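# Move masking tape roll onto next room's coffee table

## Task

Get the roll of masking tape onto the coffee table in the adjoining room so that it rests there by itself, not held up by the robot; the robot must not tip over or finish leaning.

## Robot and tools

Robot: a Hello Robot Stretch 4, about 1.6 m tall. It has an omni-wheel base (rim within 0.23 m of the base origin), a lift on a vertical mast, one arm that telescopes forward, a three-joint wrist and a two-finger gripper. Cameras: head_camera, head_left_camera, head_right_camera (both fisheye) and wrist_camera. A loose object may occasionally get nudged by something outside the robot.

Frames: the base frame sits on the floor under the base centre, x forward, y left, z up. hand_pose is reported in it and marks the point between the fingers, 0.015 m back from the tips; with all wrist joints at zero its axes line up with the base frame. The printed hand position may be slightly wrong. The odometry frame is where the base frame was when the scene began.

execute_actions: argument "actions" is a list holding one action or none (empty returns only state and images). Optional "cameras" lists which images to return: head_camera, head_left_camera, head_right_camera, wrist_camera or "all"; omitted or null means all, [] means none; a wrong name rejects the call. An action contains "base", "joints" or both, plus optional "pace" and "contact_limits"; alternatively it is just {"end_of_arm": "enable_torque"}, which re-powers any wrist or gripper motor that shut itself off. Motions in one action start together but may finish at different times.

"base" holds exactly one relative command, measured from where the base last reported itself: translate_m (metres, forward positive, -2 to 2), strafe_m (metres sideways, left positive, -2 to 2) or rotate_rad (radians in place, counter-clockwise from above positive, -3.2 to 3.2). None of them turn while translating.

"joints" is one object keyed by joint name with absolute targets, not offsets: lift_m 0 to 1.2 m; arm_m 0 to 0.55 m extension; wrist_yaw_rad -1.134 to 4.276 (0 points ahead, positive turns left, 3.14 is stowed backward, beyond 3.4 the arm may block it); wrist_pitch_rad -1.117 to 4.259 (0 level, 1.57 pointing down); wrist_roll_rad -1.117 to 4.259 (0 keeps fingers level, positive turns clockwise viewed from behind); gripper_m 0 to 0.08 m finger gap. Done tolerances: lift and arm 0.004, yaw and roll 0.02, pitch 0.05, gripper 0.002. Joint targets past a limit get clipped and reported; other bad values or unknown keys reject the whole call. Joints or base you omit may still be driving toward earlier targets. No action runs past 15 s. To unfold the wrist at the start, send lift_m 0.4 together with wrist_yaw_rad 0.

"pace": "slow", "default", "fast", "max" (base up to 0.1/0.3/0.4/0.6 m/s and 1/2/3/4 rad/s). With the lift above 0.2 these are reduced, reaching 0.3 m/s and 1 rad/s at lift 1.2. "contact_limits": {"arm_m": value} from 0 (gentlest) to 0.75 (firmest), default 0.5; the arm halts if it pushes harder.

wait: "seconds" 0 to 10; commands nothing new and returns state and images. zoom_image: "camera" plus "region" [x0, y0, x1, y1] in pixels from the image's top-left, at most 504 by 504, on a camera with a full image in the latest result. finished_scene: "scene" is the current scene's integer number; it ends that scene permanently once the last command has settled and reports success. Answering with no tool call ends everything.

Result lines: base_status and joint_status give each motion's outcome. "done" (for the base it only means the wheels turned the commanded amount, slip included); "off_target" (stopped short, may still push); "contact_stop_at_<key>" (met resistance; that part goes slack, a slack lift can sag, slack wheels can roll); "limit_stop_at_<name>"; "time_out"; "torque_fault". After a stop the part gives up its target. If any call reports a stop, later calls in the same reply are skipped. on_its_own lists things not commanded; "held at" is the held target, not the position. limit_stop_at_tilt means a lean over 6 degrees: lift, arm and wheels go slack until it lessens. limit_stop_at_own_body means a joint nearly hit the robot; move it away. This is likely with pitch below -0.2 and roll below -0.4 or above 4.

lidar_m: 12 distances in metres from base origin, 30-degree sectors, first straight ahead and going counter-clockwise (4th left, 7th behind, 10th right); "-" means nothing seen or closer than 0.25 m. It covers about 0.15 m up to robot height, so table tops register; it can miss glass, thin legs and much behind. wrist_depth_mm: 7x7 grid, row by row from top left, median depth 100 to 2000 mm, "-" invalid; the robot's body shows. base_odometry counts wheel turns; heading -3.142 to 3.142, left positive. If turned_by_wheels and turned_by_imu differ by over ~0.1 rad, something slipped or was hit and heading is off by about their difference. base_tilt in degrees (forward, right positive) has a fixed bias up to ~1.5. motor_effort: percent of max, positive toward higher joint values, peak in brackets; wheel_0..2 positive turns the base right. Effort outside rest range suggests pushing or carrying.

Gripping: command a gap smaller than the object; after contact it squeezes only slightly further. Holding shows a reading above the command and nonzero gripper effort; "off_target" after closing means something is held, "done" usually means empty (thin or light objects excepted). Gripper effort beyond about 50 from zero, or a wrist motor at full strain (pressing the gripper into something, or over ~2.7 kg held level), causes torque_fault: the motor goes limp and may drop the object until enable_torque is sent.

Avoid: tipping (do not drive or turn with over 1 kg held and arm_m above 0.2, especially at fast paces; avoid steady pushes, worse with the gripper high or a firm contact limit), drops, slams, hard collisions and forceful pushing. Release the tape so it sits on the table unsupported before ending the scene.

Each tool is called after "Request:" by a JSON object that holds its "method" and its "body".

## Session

Request:
{"method": "execute_actions", "body": {"actions": []}}

Scene clock: 0.00 s.
base_odometry: x=+0.000 y=+0.000 heading=+0.000 (m, m, rad; odometry frame)
turned_by_wheels: +0.000 (rad since the last result)
turned_by_imu: +0.000 (rad since the last result)
base_tilt: forward=+0.6 right=+0.4 (deg)
lidar_m: 0.83 0.76 0.78 0.96 0.87 0.88 1.03 0.92 0.93 1.16 1.26 2.78
base_status: not commanded
joint_positions: lift_m=+0.264 arm_m=-0.001 wrist_yaw_rad=+3.127 wrist_pitch_rad=-0.005 wrist_roll_rad=-0.017 gripper_m=+0.040
joint_status: not commanded
motor_effort: lift_m=+19 arm_m=-1 wrist_yaw_rad=-1 wrist_pitch_rad=-8 wrist_roll_rad=+1 gripper_m=+0 wheel_0=+0 wheel_1=+0 wheel_2=+0 (%)
hand_pose: x=-0.0410 y=+0.0905 z=+0.4433 quat_wxyz=(+0.007, +0.002, -0.008, +1.000) (m; base frame)
wrist_depth_mm: - 141 1229 1336 1060 878 750 / - 140 1229 1336 1078 866 759 / - 123 178 1336 1078 878 759 / 105 139 220 1366 1078 878 759 / 139 976 1205 1336 1078 878 759 / 904 1025 1160 1308 1025 891 750 / 891 960 124 1118 120 809 759
pictures: head_camera, head_left_camera, head_right_camera, wrist_camera
Images, in order (width x height): head_camera 420x560, head_left_camera 420x672, head_right_camera 420x672, wrist_camera 616x392.

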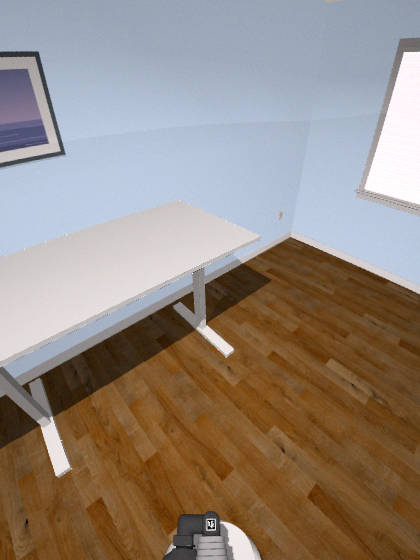

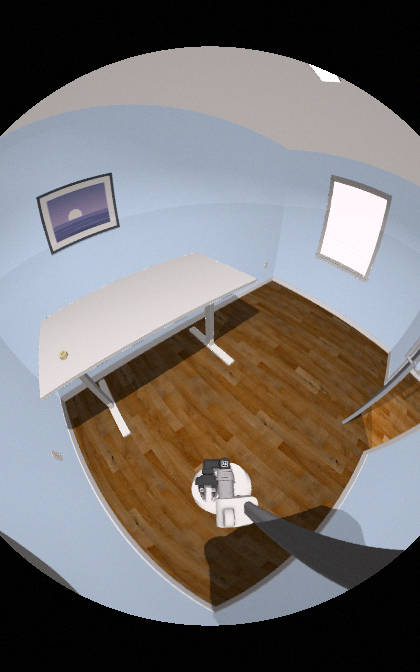

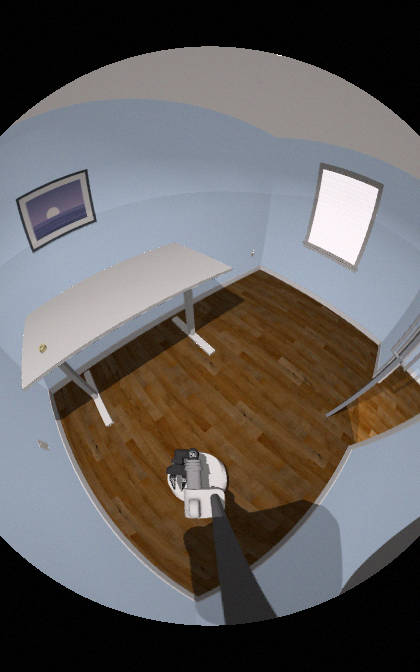

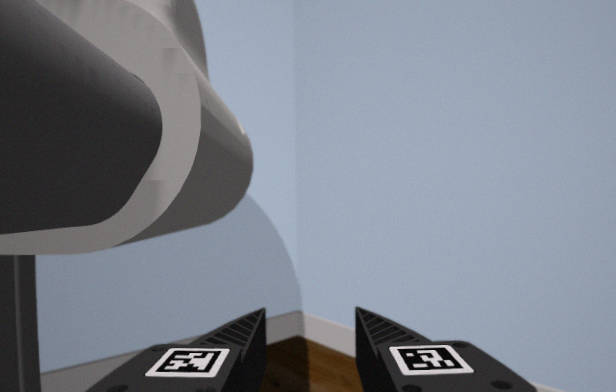

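Table looks taller. Facing the tape.

Request:
{"method": "execute_actions", "body": {"actions": [{"base":{"rotate_rad":1.15},"joints":{"lift_m":1.15,"wrist_yaw_rad":0,"gripper_m":0.08},"pace":"fast"}], "cameras": ["head_camera","wrist_camera"]}}

Scene clock: 10.43 s.
base_odometry: x=+0.000 y=+0.000 heading=+1.149 (m, m, rad; odometry frame)
turned_by_wheels: +1.149 (rad since the last result)
turned_by_imu: +1.135 (rad since the last result)
base_tilt: forward=+0.7 right=+0.4 (deg)
lidar_m: 0.80 0.94 0.87 0.89 1.00 0.90 0.95 1.22 2.85 1.22 0.84 0.77
base_status: done
joint_positions: lift_m=+1.150 arm_m=+0.000 wrist_yaw_rad=+0.001 wrist_pitch_rad=-0.005 wrist_roll_rad=-0.017 gripper_m=+0.080
joint_status: all done
motor_effort: lift_m=+20(20) arm_m=-1(1) wrist_yaw_rad=-1(8) wrist_pitch_rad=-6(9) wrist_roll_rad=+1(0) gripper_m=+1(4) wheel_0=-2(6) wheel_1=-3(10) wheel_2=-4(13) (%)
hand_pose: x=+0.3831 y=-0.0873 z=+1.3291 quat_wxyz=(+1.000, -0.008, -0.002, +0.000) (m; base frame)
wrist_depth_mm: 831 1025 1397 1499 1336 1229 1118 / 831 1025 1397 1499 1366 1182 1098 / 809 1008 1397 1499 1336 1205 1098 / 809 1008 1336 1499 1366 1205 1098 / 820 1008 1366 1499 1366 1205 1118 / 809 991 1308 1499 1336 1205 1118 / 788 104 1336 976 866 107 -
pictures: head_camera, wrist_camera
Images, in order (width x height): head_camera 420x560, wrist_camera 616x392.

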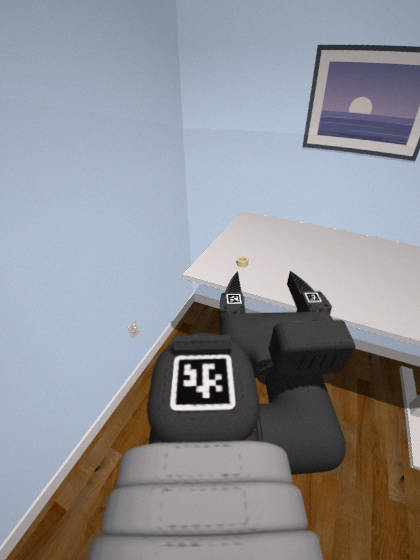

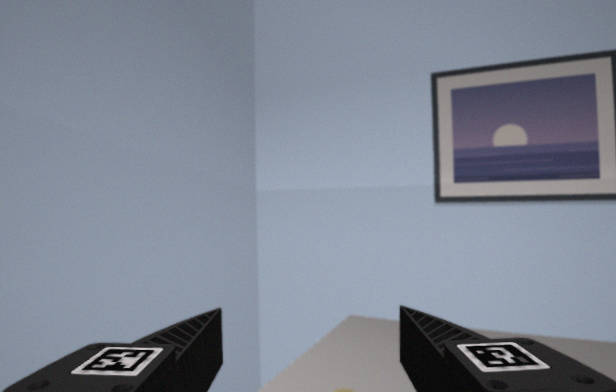

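Request:
{"method": "execute_actions", "body": {"actions": [{"base":{"rotate_rad":-0.08},"joints":{"wrist_pitch_rad":1.57},"pace":"fast"}], "cameras": []}}

Request:
{"method": "execute_actions", "body": {"actions": [{"base":{"translate_m":0.35},"joints":{"arm_m":0.45},"pace":"fast"}], "cameras": ["wrist_camera","head_right_camera"]}}

Scene clock: 17.67 s.
base_odometry: x=+0.000 y=+0.000 heading=+1.070 (m, m, rad; odometry frame)
turned_by_wheels: -0.079 (rad since the last result)
turned_by_imu: -0.079 (rad since the last result)
base_tilt: forward=+0.7 right=+0.6 (deg)
lidar_m: 0.78 0.96 0.87 0.87 1.01 0.90 0.93 1.17 1.30 2.69 0.87 0.76
base_status: done
joint_positions: lift_m=+1.150 arm_m=+0.000 wrist_yaw_rad=+0.000 wrist_pitch_rad=+1.570 wrist_roll_rad=-0.017 gripper_m=+0.080
joint_status: all done
motor_effort: lift_m=+20(21) arm_m=-1(1) wrist_yaw_rad=+0(2) wrist_pitch_rad=+1(6) wrist_roll_rad=+1(0) gripper_m=+1(2) wheel_0=+2(5) wheel_1=+3(7) wheel_2=+4(6) (%)
hand_pose: x=+0.1707 y=-0.0874 z=+1.1154 quat_wxyz=(+0.708, -0.006, +0.707, +0.006) (m; base frame)
wrist_depth_mm: 1060 1281 1281 1281 1281 1281 1281 / 1138 1308 1281 1255 1255 1255 1255 / 1205 1281 1281 1281 1281 1281 1255 / 1281 1281 1308 1281 1281 1281 1255 / 1308 1255 1281 1060 1255 1255 1255 / 1281 1281 1060 1060 1281 1281 1255 / 1281 104 1281 1281 1281 107 -
pictures: none
No camera images: the call's "cameras" was empty. Leave "cameras" out to get every camera's image.

Scene clock: 20.27 s.
base_odometry: x=+0.168 y=+0.307 heading=+1.070 (m, m, rad; odometry frame)
turned_by_wheels: +0.000 (rad since the last result)
turned_by_imu: -0.003 (rad since the last result)
base_tilt: forward=+0.8 right=+0.5 (deg)
lidar_m: 0.44 0.58 0.75 0.76 0.92 1.24 1.26 1.54 2.96 0.79 0.50 0.44
base_status: done
joint_positions: lift_m=+1.150 arm_m=+0.449 wrist_yaw_rad=+0.000 wrist_pitch_rad=+1.570 wrist_roll_rad=-0.017 gripper_m=+0.080
joint_status: all done
motor_effort: lift_m=+20(20) arm_m=+5(5) wrist_yaw_rad=-1(2) wrist_pitch_rad=-1(2) wrist_roll_rad=+1(1) gripper_m=+3(2) wheel_0=+3(9) wheel_1=+5(8) wheel_2=-4(12) (%)
hand_pose: x=+0.6203 y=-0.0874 z=+1.1154 quat_wxyz=(+0.707, -0.006, +0.707, +0.006) (m; base frame)
wrist_depth_mm: 732 314 312 312 310 310 309 / 768 314 312 312 310 309 309 / 809 314 310 310 310 309 309 / 831 314 314 310 310 310 309 / 820 314 312 310 310 310 307 / 315 312 312 310 310 309 309 / 1008 104 310 310 309 107 -
pictures: head_right_camera, wrist_camera
Images, in order (width x height): head_right_camera 420x672, wrist_camera 616x392.

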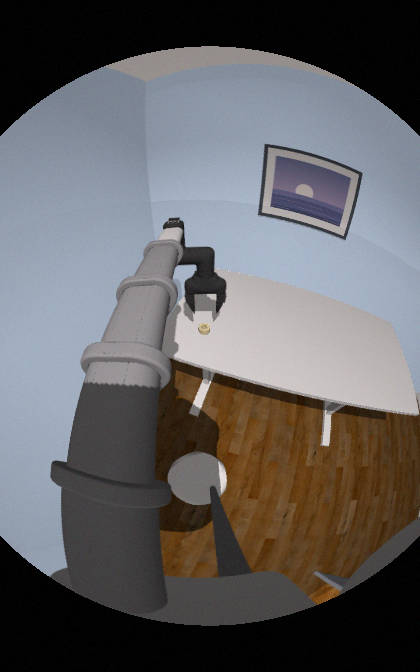

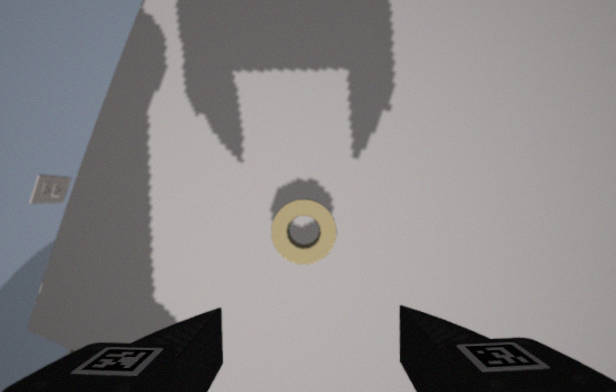

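Request:
{"method": "execute_actions", "body": {"actions": [{"base":{"strafe_m":0.005},"joints":{"arm_m":0.472,"lift_m":1.013}}], "cameras": ["wrist_camera"]}}

Request:
{"method": "execute_actions", "body": {"actions": [{"joints":{"gripper_m":0.03}}], "cameras": ["wrist_camera"]}}

Request:
{"method": "execute_actions", "body": {"actions": [{"joints":{"lift_m":1.05}}], "cameras": []}}

Request:
{"method": "execute_actions", "body": {"actions": [{"base":{"translate_m":-0.5},"joints":{"arm_m":0},"pace":"fast"}], "cameras": []}}

Request:
{"method": "execute_actions", "body": {"actions": [{"base":{"rotate_rad":-2.3},"joints":{"lift_m":0.7},"pace":"fast"}]}}

Scene clock: 29.87 s.
base_odometry: x=+0.164 y=+0.309 heading=+1.070 (m, m, rad; odometry frame)
turned_by_wheels: +0.000 (rad since the last result)
turned_by_imu: -0.001 (rad since the last result)
base_tilt: forward=+0.8 right=+0.5 (deg)
lidar_m: 0.46 0.81 0.74 0.75 0.94 1.24 1.24 1.53 2.96 0.79 0.51 0.45
base_status: done
joint_positions: lift_m=+1.013 arm_m=+0.471 wrist_yaw_rad=+0.000 wrist_pitch_rad=+1.570 wrist_roll_rad=-0.017 gripper_m=+0.080
joint_status: all done
motor_effort: lift_m=+16(19) arm_m=+5(5) wrist_yaw_rad=-1(2) wrist_pitch_rad=+0(0) wrist_roll_rad=+1(1) gripper_m=+2(1) wheel_0=-1(9) wheel_1=-1(11) wheel_2=-1(4) (%)
hand_pose: x=+0.6422 y=-0.0874 z=+0.9787 quat_wxyz=(+0.707, -0.006, +0.707, +0.006) (m; base frame)
wrist_depth_mm: 176 175 175 174 174 173 - / 175 175 175 174 174 173 173 / 176 175 175 174 173 173 173 / 176 175 175 174 173 173 173 / 176 175 175 173 173 173 172 / 175 175 174 155 173 173 172 / 175 104 167 149 173 107 -
pictures: wrist_camera
Images, in order (width x height): wrist_camera 616x392.

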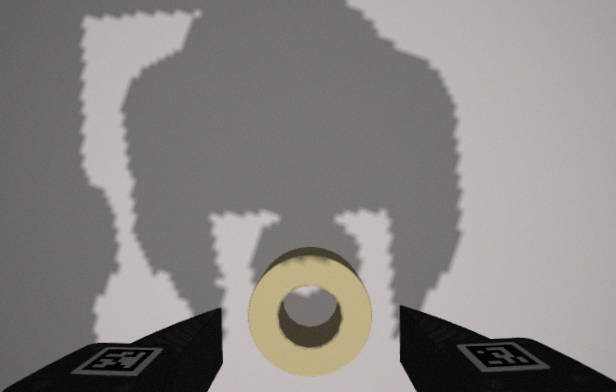

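Scene clock: 30.97 s.
base_odometry: x=+0.164 y=+0.309 heading=+1.070 (m, m, rad; odometry frame)
turned_by_wheels: +0.000 (rad since the last result)
turned_by_imu: +0.000 (rad since the last result)
base_tilt: forward=+0.8 right=+0.4 (deg)
lidar_m: 0.46 0.82 0.74 0.73 0.94 1.24 1.26 1.55 2.97 0.78 0.48 0.45
base_status: not commanded
joint_positions: lift_m=+1.013 arm_m=+0.471 wrist_yaw_rad=+0.000 wrist_pitch_rad=+1.570 wrist_roll_rad=-0.017 gripper_m=+0.047
joint_status: gripper_m off_target (ended at +0.047, target +0.030)
on_its_own: gripper_m is held at +0.041, not at your +0.030, by its contact guard: the fingers met something
motor_effort: lift_m=+16(16) arm_m=+5(5) wrist_yaw_rad=+0(2) wrist_pitch_rad=-1(1) wrist_roll_rad=+1(2) gripper_m=-39(41) wheel_0=-1(1) wheel_1=-1(1) wheel_2=+0(0) (%)
hand_pose: x=+0.6422 y=-0.0874 z=+0.9787 quat_wxyz=(+0.707, -0.006, +0.707, +0.006) (m; base frame)
wrist_depth_mm: 176 176 174 174 174 173 - / 176 175 175 174 174 173 173 / 176 175 175 174 173 173 172 / 176 175 174 174 174 173 173 / 176 175 174 174 173 172 172 / 175 175 174 155 173 173 172 / 175 175 128 149 120 172 -
pictures: wrist_camera
Images, in order (width x height): wrist_camera 616x392.

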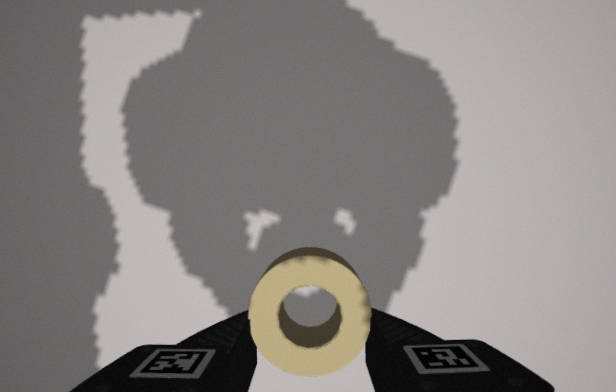

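Scene clock: 31.97 s.
base_odometry: x=+0.164 y=+0.309 heading=+1.070 (m, m, rad; odometry frame)
turned_by_wheels: +0.000 (rad since the last result)
turned_by_imu: +0.000 (rad since the last result)
base_tilt: forward=+0.6 right=+0.4 (deg)
lidar_m: 0.47 0.83 0.74 0.74 0.92 1.25 1.26 1.54 2.96 0.77 0.50 0.45
base_status: not commanded
joint_positions: lift_m=+1.050 arm_m=+0.471 wrist_yaw_rad=+0.000 wrist_pitch_rad=+1.570 wrist_roll_rad=-0.017 gripper_m=+0.047
joint_status: all done
on_its_own: gripper_m is held at +0.041, not at your +0.030, by its contact guard: the fingers met something
motor_effort: lift_m=+21(20) arm_m=+5(5) wrist_yaw_rad=-1(1) wrist_pitch_rad=-1(1) wrist_roll_rad=+0(1) gripper_m=-39(39) wheel_0=-1(1) wheel_1=-1(1) wheel_2=+0(0) (%)
hand_pose: x=+0.6422 y=-0.0874 z=+1.0154 quat_wxyz=(+0.707, -0.006, +0.707, +0.006) (m; base frame)
wrist_depth_mm: 213 212 212 211 210 209 208 / 213 213 211 211 210 209 209 / 213 212 211 211 211 210 209 / 213 211 211 211 210 209 209 / 212 211 211 211 210 210 208 / 212 212 211 155 209 209 208 / 212 212 128 148 120 209 208
pictures: none
No camera images: the call's "cameras" was empty. Leave "cameras" out to get every camera's image.

Scene clock: 34.90 s.
base_odometry: x=-0.076 y=-0.129 heading=+1.070 (m, m, rad; odometry frame)
turned_by_wheels: +0.000 (rad since the last result)
turned_by_imu: +0.004 (rad since the last result)
base_tilt: forward=+0.7 right=+0.5 (deg)
lidar_m: 0.91 1.03 0.90 0.92 0.88 0.77 0.79 0.97 1.17 2.82 1.01 0.89
base_status: done
joint_positions: lift_m=+1.050 arm_m=+0.001 wrist_yaw_rad=+0.000 wrist_pitch_rad=+1.571 wrist_roll_rad=-0.017 gripper_m=+0.047
joint_status: all done
on_its_own: gripper_m is held at +0.041, not at your +0.030, by its contact guard: the fingers met something
motor_effort: lift_m=+20(21) arm_m=-5(5) wrist_yaw_rad=-1(0) wrist_pitch_rad=-2(3) wrist_roll_rad=+1(0) gripper_m=-38(38) wheel_0=-3(10) wheel_1=-3(8) wheel_2=+3(13) (%)
hand_pose: x=+0.1718 y=-0.0874 z=+1.0154 quat_wxyz=(+0.707, -0.006, +0.707, +0.006) (m; base frame)
wrist_depth_mm: 1118 1160 1182 1182 1160 1182 1160 / 1160 1182 1182 1160 1160 1160 1160 / 1160 1160 1160 1182 1182 1160 1160 / 1205 1182 1182 1182 1182 1160 1138 / 1182 1182 960 946 1182 1182 1160 / 1182 1182 960 155 1182 1182 1160 / 1182 1182 128 149 120 1160 1182
pictures: none
No camera images: the call's "cameras" was empty. Leave "cameras" out to get every camera's image.

Scene clock: 37.77 s.
base_odometry: x=-0.076 y=-0.129 heading=-1.229 (m, m, rad; odometry frame)
turned_by_wheels: -2.299 (rad since the last result)
turned_by_imu: -2.270 (rad since the last result)
base_tilt: forward=+0.6 right=+0.4 (deg)
lidar_m: 1.17 2.77 1.13 0.92 0.90 1.05 0.93 0.91 0.99 0.77 0.76 0.87
base_status: done
joint_positions: lift_m=+0.700 arm_m=+0.001 wrist_yaw_rad=+0.000 wrist_pitch_rad=+1.570 wrist_roll_rad=-0.017 gripper_m=+0.047
joint_status: all done
on_its_own: gripper_m is held at +0.041, not at your +0.030, by its contact guard: the fingers met something
motor_effort: lift_m=+17(21) arm_m=-5(5) wrist_yaw_rad=+1(2) wrist_pitch_rad=+1(0) wrist_roll_rad=-1(0) gripper_m=-38(39) wheel_0=+4(8) wheel_1=+4(9) wheel_2=+4(10) (%)
hand_pose: x=+0.1720 y=-0.0874 z=+0.6657 quat_wxyz=(+0.707, -0.006, +0.707, +0.006) (m; base frame)
wrist_depth_mm: 831 820 820 831 809 809 750 / 831 820 820 820 809 820 809 / 820 831 831 831 831 820 809 / 820 820 809 820 820 820 809 / 820 831 609 603 809 820 809 / 820 831 603 155 820 809 820 / 820 820 128 149 120 809 809
pictures: head_camera, head_left_camera, head_right_camera, wrist_camera
Images, in order (width x height): head_camera 420x560, head_left_camera 420x672, head_right_camera 420x672, wrist_camera 616x392.

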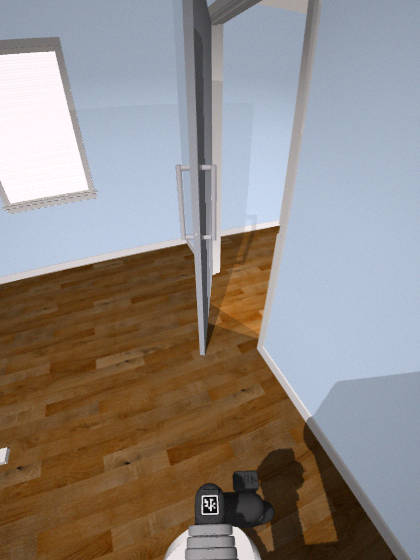

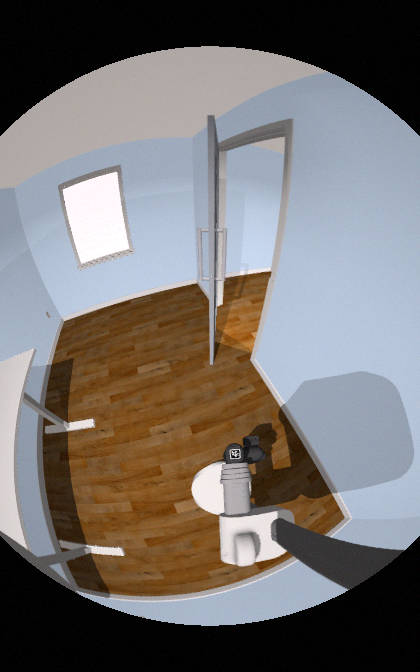

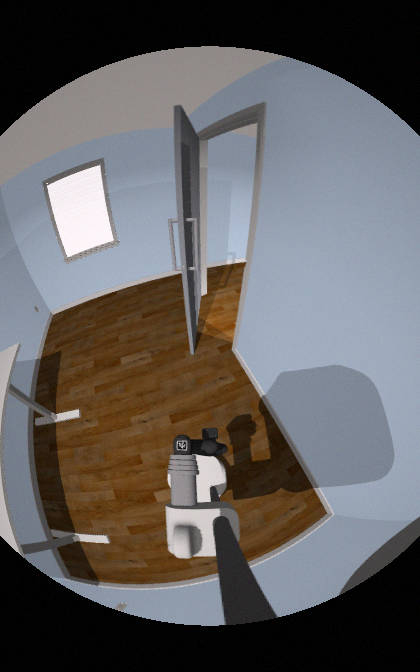

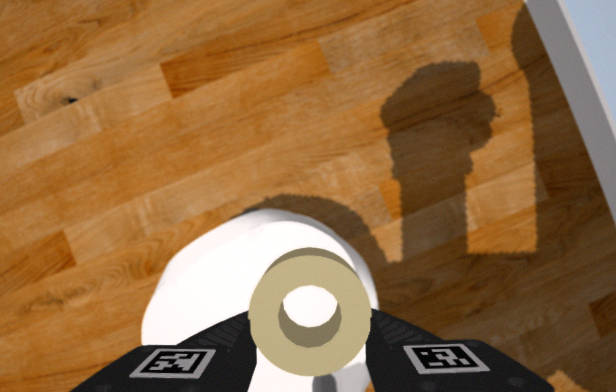

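Request:
{"method": "execute_actions", "body": {"actions": [{"base":{"strafe_m":-0.06},"joints":{"lift_m":0.5},"pace":"fast"}], "cameras": []}}

Request:
{"method": "execute_actions", "body": {"actions": [{"base":{"translate_m":0.6},"joints":{"arm_m":0.2},"pace":"fast"}], "cameras": ["head_camera"]}}

Scene clock: 47.00 s.
base_odometry: x=-0.133 y=-0.149 heading=-1.229 (m, m, rad; odometry frame)
turned_by_wheels: +0.000 (rad since the last result)
turned_by_imu: +0.000 (rad since the last result)
base_tilt: forward=+0.7 right=+0.6 (deg)
lidar_m: 1.16 2.78 1.18 0.98 0.96 1.07 0.90 0.90 0.90 0.74 0.73 0.80
base_status: done
joint_positions: lift_m=+0.500 arm_m=+0.001 wrist_yaw_rad=+0.000 wrist_pitch_rad=+1.570 wrist_roll_rad=-0.017 gripper_m=+0.047
joint_status: all done
on_its_own: gripper_m is held at +0.041, not at your +0.030, by its contact guard: the fingers met something
motor_effort: lift_m=+17(20) arm_m=-5(5) wrist_yaw_rad=+1(0) wrist_pitch_rad=+0(1) wrist_roll_rad=+1(1) gripper_m=-39(39) wheel_0=+0(11) wheel_1=+0(10) wheel_2=+0(0) (%)
hand_pose: x=+0.1719 y=-0.0874 z=+0.4657 quat_wxyz=(+0.707, -0.006, +0.707, +0.006) (m; base frame)
wrist_depth_mm: 621 621 621 621 615 615 615 / 621 621 621 615 615 615 615 / 627 621 621 621 621 609 609 / 621 615 615 615 615 615 609 / 621 621 404 402 615 609 609 / 627 402 399 155 433 615 609 / 621 402 128 149 120 609 609
pictures: none
No camera images: the call's "cameras" was empty. Leave "cameras" out to get every camera's image.

Scene clock: 49.77 s.
base_odometry: x=+0.068 y=-0.714 heading=-1.229 (m, m, rad; odometry frame)
turned_by_wheels: +0.000 (rad since the last result)
turned_by_imu: -0.005 (rad since the last result)
base_tilt: forward=+0.7 right=+0.4 (deg)
lidar_m: 0.57 0.66 2.41 1.16 1.17 1.32 1.48 1.30 0.64 0.50 0.50 0.57
base_status: done
joint_positions: lift_m=+0.500 arm_m=+0.199 wrist_yaw_rad=+0.000 wrist_pitch_rad=+1.570 wrist_roll_rad=-0.017 gripper_m=+0.047
joint_status: all done
on_its_own: gripper_m is held at +0.041, not at your +0.030, by its contact guard: the fingers met something
motor_effort: lift_m=+17(17) arm_m=+5(6) wrist_yaw_rad=-1(1) wrist_pitch_rad=+0(0) wrist_roll_rad=+0(0) gripper_m=-39(39) wheel_0=+1(6) wheel_1=+3(9) wheel_2=+0(15) (%)
hand_pose: x=+0.3702 y=-0.0874 z=+0.4657 quat_wxyz=(+0.707, -0.006, +0.707, +0.006) (m; base frame)
wrist_depth_mm: 621 379 615 615 615 477 364 / 621 621 615 615 615 525 399 / 621 621 621 615 609 580 439 / 615 621 615 615 609 609 477 / 621 615 621 615 609 615 521 / 621 615 621 155 615 609 549 / 621 621 128 149 120 603 609
pictures: head_camera
Images, in order (width x height): head_camera 420x560.

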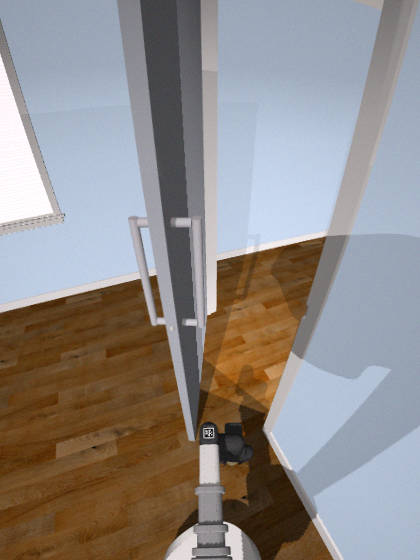

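Request:
{"method": "execute_actions", "body": {"actions": [{"joints":{"arm_m":0.55}}], "cameras": ["head_camera"]}}

Request:
{"method": "execute_actions", "body": {"actions": [{"base":{"strafe_m":0.4},"pace":"slow"}], "cameras": ["head_camera"]}}

Scene clock: 57.77 s.
base_odometry: x=+0.068 y=-0.714 heading=-1.229 (m, m, rad; odometry frame)
turned_by_wheels: +0.000 (rad since the last result)
turned_by_imu: +0.000 (rad since the last result)
base_tilt: forward=+0.8 right=+0.5 (deg)
lidar_m: 0.56 0.67 2.46 1.17 1.15 1.28 1.48 1.29 0.65 0.52 0.50 0.57
base_status: not commanded
joint_positions: lift_m=+0.500 arm_m=+0.548 wrist_yaw_rad=+0.000 wrist_pitch_rad=+1.570 wrist_roll_rad=-0.017 gripper_m=+0.047
joint_status: all done
on_its_own: gripper_m is held at +0.041, not at your +0.030, by its contact guard: the fingers met something
motor_effort: lift_m=+17(17) arm_m=+5(5) wrist_yaw_rad=-1(0) wrist_pitch_rad=+3(0) wrist_roll_rad=+0(1) gripper_m=-39(39) wheel_0=+1(1) wheel_1=+2(2) wheel_2=-1(0) (%)
hand_pose: x=+0.7195 y=-0.0874 z=+0.4657 quat_wxyz=(+0.707, -0.006, +0.707, +0.006) (m; base frame)
wrist_depth_mm: 209 297 569 615 615 615 615 / 211 304 585 615 615 615 609 / 211 310 621 615 609 609 609 / 213 317 615 615 609 609 609 / 216 324 615 615 609 609 539 / 223 327 517 155 615 517 375 / 224 285 128 148 120 469 362
pictures: head_camera
Images, in order (width x height): head_camera 420x560.

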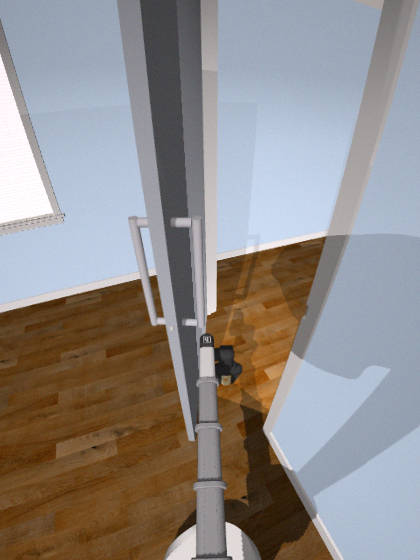

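Scene clock: 62.90 s.
base_odometry: x=+0.445 y=-0.580 heading=-1.229 (m, m, rad; odometry frame)
turned_by_wheels: -0.001 (rad since the last result)
turned_by_imu: -0.002 (rad since the last result)
base_tilt: forward=+0.7 right=+0.5 (deg)
lidar_m: 0.66 2.09 1.98 0.78 0.78 0.89 1.45 1.59 1.10 0.90 0.88 1.68
base_status: done
joint_positions: lift_m=+0.500 arm_m=+0.548 wrist_yaw_rad=+0.000 wrist_pitch_rad=+1.570 wrist_roll_rad=-0.017 gripper_m=+0.047
joint_status: not commanded
on_its_own: gripper_m is held at +0.041, not at your +0.030, by its contact guard: the fingers met something
motor_effort: lift_m=+17(17) arm_m=+5(5) wrist_yaw_rad=+0(0) wrist_pitch_rad=+1(0) wrist_roll_rad=+1(1) gripper_m=-38(39) wheel_0=-4(16) wheel_1=+3(9) wheel_2=-5(8) (%)
hand_pose: x=+0.7196 y=-0.0874 z=+0.4657 quat_wxyz=(+0.707, -0.006, +0.707, +0.006) (m; base frame)
wrist_depth_mm: - 128 200 413 609 609 603 / 109 143 233 603 615 609 609 / 114 161 285 609 615 609 609 / 124 184 364 615 615 609 603 / 137 213 500 609 615 609 609 / 154 254 615 155 609 603 609 / 176 237 128 149 120 609 603
pictures: head_camera
Images, in order (width x height): head_camera 420x560.

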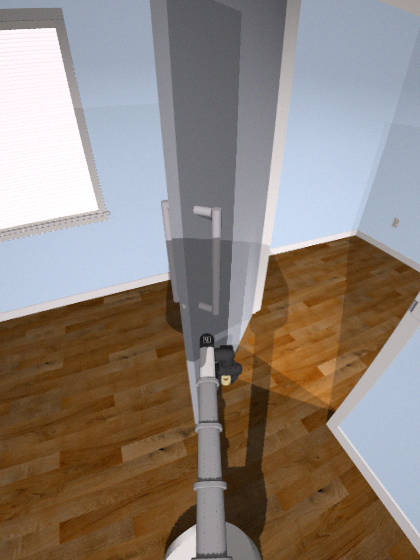

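Request:
{"method": "execute_actions", "body": {"actions": [{"base":{"rotate_rad":-0.59},"joints":{"arm_m":0},"pace":"fast"}], "cameras": []}}

Request:
{"method": "execute_actions", "body": {"actions": [{"base":{"strafe_m":0.1},"pace":"fast"}], "cameras": ["head_camera"]}}

Scene clock: 73.53 s.
base_odometry: x=+0.445 y=-0.580 heading=-1.819 (m, m, rad; odometry frame)
turned_by_wheels: -0.590 (rad since the last result)
turned_by_imu: -0.583 (rad since the last result)
base_tilt: forward=+0.5 right=+0.6 (deg)
lidar_m: 0.93 0.66 2.11 2.12 0.80 0.78 0.87 1.35 1.62 1.17 0.89 0.88
base_status: done
joint_positions: lift_m=+0.500 arm_m=+0.001 wrist_yaw_rad=+0.000 wrist_pitch_rad=+1.570 wrist_roll_rad=-0.016 gripper_m=+0.047
joint_status: all done
on_its_own: gripper_m is held at +0.041, not at your +0.030, by its contact guard: the fingers met something
motor_effort: lift_m=+17(17) arm_m=-5(6) wrist_yaw_rad=+1(1) wrist_pitch_rad=-3(0) wrist_roll_rad=+1(1) gripper_m=-38(38) wheel_0=-1(8) wheel_1=+2(12) wheel_2=+0(14) (%)
hand_pose: x=+0.1718 y=-0.0874 z=+0.4657 quat_wxyz=(+0.707, -0.006, +0.707, +0.006) (m; base frame)
wrist_depth_mm: 621 621 621 615 615 615 615 / 627 615 621 615 615 615 609 / 621 621 615 621 615 609 615 / 627 621 621 615 609 609 609 / 621 621 404 402 615 609 615 / 621 402 399 155 433 609 609 / 621 404 128 148 120 609 609
pictures: none
No camera images: the call's "cameras" was empty. Leave "cameras" out to get every camera's image.

Scene clock: 74.73 s.
base_odometry: x=+0.542 y=-0.605 heading=-1.819 (m, m, rad; odometry frame)
turned_by_wheels: +0.000 (rad since the last result)
turned_by_imu: +0.000 (rad since the last result)
base_tilt: forward=+0.9 right=+0.6 (deg)
lidar_m: 1.68 0.61 2.02 2.00 0.75 0.73 0.78 1.25 1.68 1.26 0.96 0.94
base_status: done
joint_positions: lift_m=+0.500 arm_m=+0.001 wrist_yaw_rad=+0.000 wrist_pitch_rad=+1.570 wrist_roll_rad=-0.016 gripper_m=+0.047
joint_status: not commanded
on_its_own: gripper_m is held at +0.041, not at your +0.030, by its contact guard: the fingers met something
motor_effort: lift_m=+17(17) arm_m=-5(5) wrist_yaw_rad=+2(1) wrist_pitch_rad=-1(2) wrist_roll_rad=+0(0) gripper_m=-38(40) wheel_0=+2(10) wheel_1=+0(13) wheel_2=+0(0) (%)
hand_pose: x=+0.1718 y=-0.0874 z=+0.4657 quat_wxyz=(+0.707, -0.006, +0.707, +0.006) (m; base frame)
wrist_depth_mm: 621 621 621 615 615 621 615 / 621 615 615 621 609 609 615 / 627 621 621 621 615 615 609 / 621 615 615 621 609 615 609 / 615 621 404 402 615 615 609 / 621 404 399 155 433 609 609 / 621 402 128 149 120 609 603
pictures: head_camera
Images, in order (width x height): head_camera 420x560.

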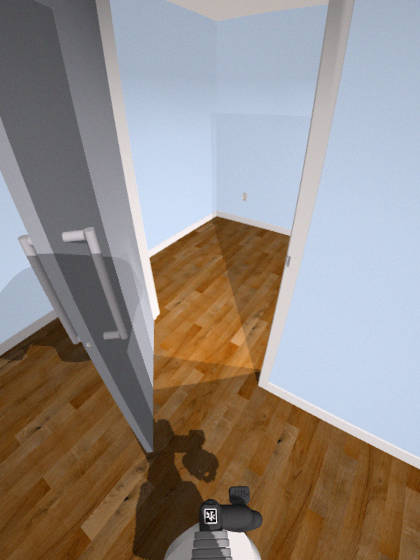

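Request:
{"method": "execute_actions", "body": {"actions": [{"base":{"translate_m":1.3}}], "cameras": []}}

Request:
{"method": "execute_actions", "body": {"actions": [{"base":{"rotate_rad":-1.2},"joints":{"lift_m":0.7},"pace":"fast"}], "cameras": ["head_camera","head_right_camera"]}}

Scene clock: 89.73 s.
base_odometry: x=+0.222 y=-1.865 heading=-1.819 (m, m, rad; odometry frame)
turned_by_wheels: +0.000 (rad since the last result)
turned_by_imu: -0.011 (rad since the last result)
base_tilt: forward=+0.7 right=+0.4 (deg)
lidar_m: 1.73 1.32 0.45 0.40 0.41 0.52 2.84 0.48 0.46 1.99 2.16 2.12
base_status: done
joint_positions: lift_m=+0.500 arm_m=+0.001 wrist_yaw_rad=+0.000 wrist_pitch_rad=+1.570 wrist_roll_rad=-0.016 gripper_m=+0.047
joint_status: not commanded
on_its_own: gripper_m is held at +0.041, not at your +0.030, by its contact guard: the fingers met something
motor_effort: lift_m=+17(17) arm_m=-5(5) wrist_yaw_rad=+2(0) wrist_pitch_rad=+0(3) wrist_roll_rad=+0(1) gripper_m=-38(39) wheel_0=+2(7) wheel_1=+4(8) wheel_2=-3(12) (%)
hand_pose: x=+0.1719 y=-0.0874 z=+0.4657 quat_wxyz=(+0.707, -0.006, +0.707, +0.006) (m; base frame)
wrist_depth_mm: 621 621 621 621 615 615 615 / 621 621 621 615 615 615 615 / 621 621 615 615 615 615 609 / 627 621 621 621 621 609 615 / 621 621 404 402 615 615 615 / 621 404 399 155 430 603 609 / 621 402 128 149 120 609 615
pictures: none
No camera images: the call's "cameras" was empty. Leave "cameras" out to get every camera's image.

Scene clock: 91.27 s.
base_odometry: x=+0.222 y=-1.865 heading=-3.019 (m, m, rad; odometry frame)
turned_by_wheels: -1.200 (rad since the last result)
turned_by_imu: -1.185 (rad since the last result)
base_tilt: forward=+0.7 right=+0.6 (deg)
lidar_m: 2.25 2.12 2.01 1.39 0.48 0.39 0.40 0.46 0.70 2.43 0.44 1.96
base_status: done
joint_positions: lift_m=+0.700 arm_m=+0.001 wrist_yaw_rad=+0.000 wrist_pitch_rad=+1.570 wrist_roll_rad=-0.016 gripper_m=+0.047
joint_status: all done
on_its_own: gripper_m is held at +0.041, not at your +0.030, by its contact guard: the fingers met something
motor_effort: lift_m=+20(21) arm_m=-5(5) wrist_yaw_rad=+0(1) wrist_pitch_rad=+0(1) wrist_roll_rad=+0(0) gripper_m=-38(39) wheel_0=+0(7) wheel_1=+1(12) wheel_2=+2(9) (%)
hand_pose: x=+0.1719 y=-0.0874 z=+0.6654 quat_wxyz=(+0.707, -0.006, +0.707, +0.006) (m; base frame)
wrist_depth_mm: 820 820 820 809 820 820 809 / 831 831 820 820 820 831 723 / 820 809 820 820 809 732 449 / 820 820 820 820 820 732 488 / 831 820 603 603 820 809 809 / 842 820 597 155 831 809 809 / 820 831 128 149 120 820 809
pictures: head_camera, head_right_camera
Images, in order (width x height): head_camera 420x560, head_right_camera 420x672.

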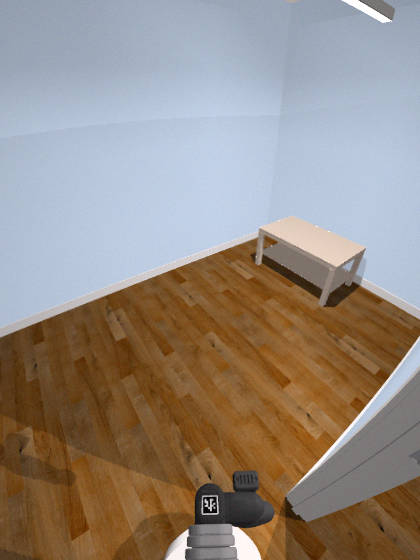

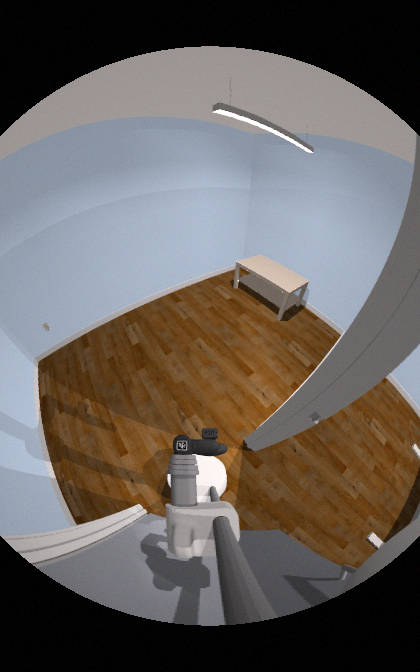

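Request:
{"method": "execute_actions", "body": {"actions": [{"base":{"translate_m":0.8},"pace":"fast"}], "cameras": []}}

Request:
{"method": "execute_actions", "body": {"actions": [{"base":{"rotate_rad":-0.55},"pace":"fast"}], "cameras": []}}

Request:
{"method": "execute_actions", "body": {"actions": [{"base":{"translate_m":0.85},"joints":{"arm_m":0.5,"lift_m":0.64},"pace":"fast"}], "cameras": ["head_camera","wrist_camera"]}}

Scene clock: 102.83 s.
base_odometry: x=-0.572 y=-1.963 heading=-3.019 (m, m, rad; odometry frame)
turned_by_wheels: +0.000 (rad since the last result)
turned_by_imu: -0.007 (rad since the last result)
base_tilt: forward=+0.6 right=+0.5 (deg)
lidar_m: 1.58 1.47 1.51 1.84 1.74 1.16 1.19 0.60 0.63 0.81 1.36 1.39
base_status: done
joint_positions: lift_m=+0.700 arm_m=+0.001 wrist_yaw_rad=+0.000 wrist_pitch_rad=+1.570 wrist_roll_rad=-0.016 gripper_m=+0.047
joint_status: not commanded
on_its_own: gripper_m is held at +0.041, not at your +0.030, by its contact guard: the fingers met something
motor_effort: lift_m=+20(20) arm_m=-4(5) wrist_yaw_rad=+0(1) wrist_pitch_rad=-1(0) wrist_roll_rad=+0(0) gripper_m=-39(39) wheel_0=+0(9) wheel_1=+1(9) wheel_2=-1(16) (%)
hand_pose: x=+0.1719 y=-0.0874 z=+0.6654 quat_wxyz=(+0.707, -0.006, +0.707, +0.006) (m; base frame)
wrist_depth_mm: 820 831 820 820 820 820 809 / 820 831 820 820 809 820 809 / 820 831 820 820 820 820 820 / 820 820 831 809 820 809 809 / 820 820 609 609 820 820 820 / 820 831 603 155 809 809 809 / 820 820 128 149 120 809 809
pictures: none
No camera images: the call's "cameras" was empty. Leave "cameras" out to get every camera's image.

Scene clock: 104.07 s.
base_odometry: x=-0.572 y=-1.963 heading=+2.715 (m, m, rad; odometry frame)
turned_by_wheels: -0.549 (rad since the last result)
turned_by_imu: -0.543 (rad since the last result)
base_tilt: forward=+0.5 right=+0.4 (deg)
lidar_m: 1.39 1.59 1.46 1.49 1.86 1.73 1.16 1.17 0.60 0.61 0.82 1.37
base_status: done
joint_positions: lift_m=+0.700 arm_m=+0.001 wrist_yaw_rad=+0.000 wrist_pitch_rad=+1.570 wrist_roll_rad=-0.016 gripper_m=+0.047
joint_status: not commanded
on_its_own: gripper_m is held at +0.041, not at your +0.030, by its contact guard: the fingers met something
motor_effort: lift_m=+20(20) arm_m=-5(5) wrist_yaw_rad=-1(2) wrist_pitch_rad=-1(0) wrist_roll_rad=+0(0) gripper_m=-39(38) wheel_0=+2(7) wheel_1=+3(11) wheel_2=+3(9) (%)
hand_pose: x=+0.1719 y=-0.0874 z=+0.6654 quat_wxyz=(+0.707, -0.006, +0.707, +0.006) (m; base frame)
wrist_depth_mm: 820 820 820 820 809 809 820 / 842 820 820 820 820 820 820 / 831 820 820 809 820 809 809 / 809 831 820 820 809 820 809 / 820 831 609 603 820 809 809 / 831 831 603 155 809 809 809 / 831 820 128 148 120 798 768
pictures: none
No camera images: the call's "cameras" was empty. Leave "cameras" out to get every camera's image.

Scene clock: 107.53 s.
base_odometry: x=-1.345 y=-1.612 heading=+2.715 (m, m, rad; odometry frame)
turned_by_wheels: +0.000 (rad since the last result)
turned_by_imu: -0.007 (rad since the last result)
base_tilt: forward=+0.7 right=+0.5 (deg)
lidar_m: 0.61 0.75 1.11 1.14 1.47 2.50 2.00 1.03 0.96 0.98 1.28 0.58
base_status: done
joint_positions: lift_m=+0.640 arm_m=+0.499 wrist_yaw_rad=+0.000 wrist_pitch_rad=+1.570 wrist_roll_rad=-0.017 gripper_m=+0.047
joint_status: all done
on_its_own: gripper_m is held at +0.041, not at your +0.030, by its contact guard: the fingers met something
motor_effort: lift_m=+17(19) arm_m=+5(6) wrist_yaw_rad=+2(2) wrist_pitch_rad=+1(3) wrist_roll_rad=+1(0) gripper_m=-39(39) wheel_0=+0(8) wheel_1=+2(10) wheel_2=-3(17) (%)
hand_pose: x=+0.6703 y=-0.0874 z=+0.6057 quat_wxyz=(+0.707, -0.006, +0.707, +0.006) (m; base frame)
wrist_depth_mm: 306 301 303 301 300 300 298 / 304 303 301 301 300 300 298 / 303 303 303 300 300 300 300 / 303 303 301 303 300 300 298 / 759 303 301 301 300 300 298 / 759 759 759 155 300 298 298 / 759 759 128 148 120 300 298
pictures: head_camera, wrist_camera
Images, in order (width x height): head_camera 420x560, wrist_camera 616x392.

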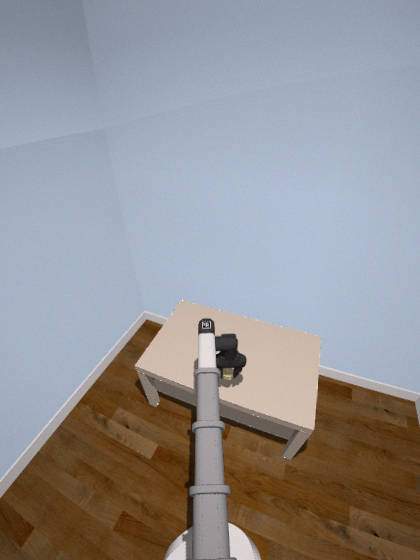

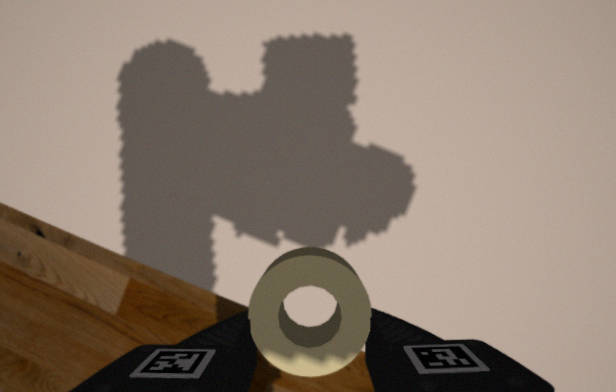

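Request:
{"method": "execute_actions", "body": {"actions": [{"base":{"translate_m":0.13},"joints":{"lift_m":0.54,"arm_m":0.54},"pace":"fast"}], "cameras": []}}

Request:
{"method": "execute_actions", "body": {"actions": [{"joints":{"lift_m":0.514}}], "cameras": []}}

Request:
{"method": "execute_actions", "body": {"actions": [{"joints":{"gripper_m":0.075}}], "cameras": []}}

Request:
{"method": "execute_actions", "body": {"actions": [{"joints":{"lift_m":0.58},"pace":"fast"}], "cameras": ["wrist_camera"]}}

Scene clock: 116.90 s.
base_odometry: x=-1.464 y=-1.558 heading=+2.715 (m, m, rad; odometry frame)
turned_by_wheels: +0.000 (rad since the last result)
turned_by_imu: -0.001 (rad since the last result)
base_tilt: forward=+0.8 right=+0.6 (deg)
lidar_m: 0.48 0.61 1.05 1.08 1.39 2.63 2.13 1.11 1.02 1.04 0.52 0.47
base_status: done
joint_positions: lift_m=+0.540 arm_m=+0.539 wrist_yaw_rad=+0.000 wrist_pitch_rad=+1.570 wrist_roll_rad=-0.017 gripper_m=+0.047
joint_status: all done
on_its_own: gripper_m is held at +0.041, not at your +0.030, by its contact guard: the fingers met something
motor_effort: lift_m=+17(16) arm_m=+5(7) wrist_yaw_rad=+1(1) wrist_pitch_rad=+2(1) wrist_roll_rad=+2(2) gripper_m=-38(38) wheel_0=+1(7) wheel_1=+2(10) wheel_2=-2(13) (%)
hand_pose: x=+0.7102 y=-0.0874 z=+0.5057 quat_wxyz=(+0.707, -0.006, +0.707, +0.006) (m; base frame)
wrist_depth_mm: 203 202 202 201 200 199 200 / 202 202 201 200 200 200 199 / 202 202 202 201 200 200 200 / 203 202 201 200 200 199 199 / 202 202 201 200 200 200 199 / 202 202 202 155 199 200 198 / 202 202 128 149 120 198 198
pictures: none
No camera images: the call's "cameras" was empty. Leave "cameras" out to get every camera's image.

Scene clock: 117.77 s.
base_odometry: x=-1.464 y=-1.558 heading=+2.715 (m, m, rad; odometry frame)
turned_by_wheels: +0.000 (rad since the last result)
turned_by_imu: +0.000 (rad since the last result)
base_tilt: forward=+0.6 right=+0.5 (deg)
lidar_m: 0.48 0.61 1.07 1.06 1.39 2.62 2.14 1.12 1.01 1.04 0.52 0.47
base_status: not commanded
joint_positions: lift_m=+0.514 arm_m=+0.539 wrist_yaw_rad=+0.000 wrist_pitch_rad=+1.570 wrist_roll_rad=-0.017 gripper_m=+0.047
joint_status: all done
on_its_own: gripper_m is held at +0.041, not at your +0.030, by its contact guard: the fingers met something
motor_effort: lift_m=+17(20) arm_m=+5(5) wrist_yaw_rad=-1(1) wrist_pitch_rad=+2(1) wrist_roll_rad=+2(1) gripper_m=-38(39) wheel_0=+1(1) wheel_1=+3(3) wheel_2=-2(2) (%)
hand_pose: x=+0.7102 y=-0.0874 z=+0.4797 quat_wxyz=(+0.707, -0.006, +0.707, +0.006) (m; base frame)
wrist_depth_mm: 177 176 175 175 174 174 - / 177 176 175 175 175 174 174 / 177 176 175 175 175 174 173 / 176 176 175 175 174 174 174 / 177 175 175 174 174 174 173 / 176 175 175 155 174 173 173 / 176 176 128 149 120 173 -
pictures: none
No camera images: the call's "cameras" was empty. Leave "cameras" out to get every camera's image.

Scene clock: 118.73 s.
base_odometry: x=-1.464 y=-1.558 heading=+2.715 (m, m, rad; odometry frame)
turned_by_wheels: +0.000 (rad since the last result)
turned_by_imu: +0.000 (rad since the last result)
base_tilt: forward=+0.9 right=+0.6 (deg)
lidar_m: 0.47 0.61 1.06 1.07 1.37 2.62 2.13 1.13 1.02 1.04 0.54 0.46
base_status: not commanded
joint_positions: lift_m=+0.514 arm_m=+0.539 wrist_yaw_rad=+0.000 wrist_pitch_rad=+1.570 wrist_roll_rad=-0.017 gripper_m=+0.075
joint_status: all done
motor_effort: lift_m=+17(17) arm_m=+5(5) wrist_yaw_rad=-1(0) wrist_pitch_rad=-1(1) wrist_roll_rad=+1(1) gripper_m=+3(36) wheel_0=+1(1) wheel_1=+3(3) wheel_2=-2(2) (%)
hand_pose: x=+0.7102 y=-0.0874 z=+0.4797 quat_wxyz=(+0.707, -0.006, +0.707, +0.006) (m; base frame)
wrist_depth_mm: 176 177 175 175 174 174 174 / 176 176 176 175 174 174 173 / 176 176 175 175 174 173 173 / 176 176 176 175 174 174 173 / 176 175 175 174 174 173 173 / 176 176 175 151 174 174 173 / 176 114 150 150 160 107 -
pictures: none
No camera images: the call's "cameras" was empty. Leave "cameras" out to get every camera's image.

Scene clock: 119.73 s.
base_odometry: x=-1.464 y=-1.558 heading=+2.715 (m, m, rad; odometry frame)
turned_by_wheels: +0.000 (rad since the last result)
turned_by_imu: +0.000 (rad since the last result)
base_tilt: forward=+0.8 right=+0.4 (deg)
lidar_m: 0.50 0.62 1.06 1.10 1.39 2.61 2.13 1.10 1.02 1.03 0.50 0.46
base_status: not commanded
joint_positions: lift_m=+0.580 arm_m=+0.539 wrist_yaw_rad=+0.000 wrist_pitch_rad=+1.570 wrist_roll_rad=-0.017 gripper_m=+0.075
joint_status: all done
motor_effort: lift_m=+20(22) arm_m=+5(5) wrist_yaw_rad=+1(0) wrist_pitch_rad=+0(2) wrist_roll_rad=+2(1) gripper_m=+3(3) wheel_0=+1(1) wheel_1=+3(3) wheel_2=-2(2) (%)
hand_pose: x=+0.7102 y=-0.0874 z=+0.5454 quat_wxyz=(+0.707, -0.006, +0.707, +0.006) (m; base frame)
wrist_depth_mm: 244 243 241 241 240 240 239 / 243 242 241 242 240 239 239 / 243 242 242 241 239 240 238 / 243 242 241 241 240 239 239 / 243 242 241 240 240 239 239 / 243 242 240 228 240 239 238 / 242 114 195 241 239 107 -
pictures: wrist_camera
Images, in order (width x height): wrist_camera 616x392.

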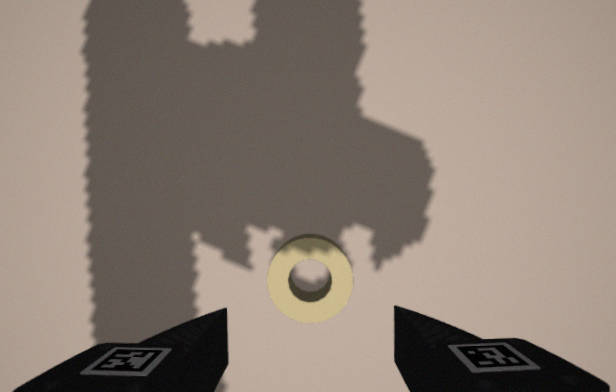

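Request:
{"method": "finished_scene", "body": {"scene": 2}}

The scene is finished: the task was done.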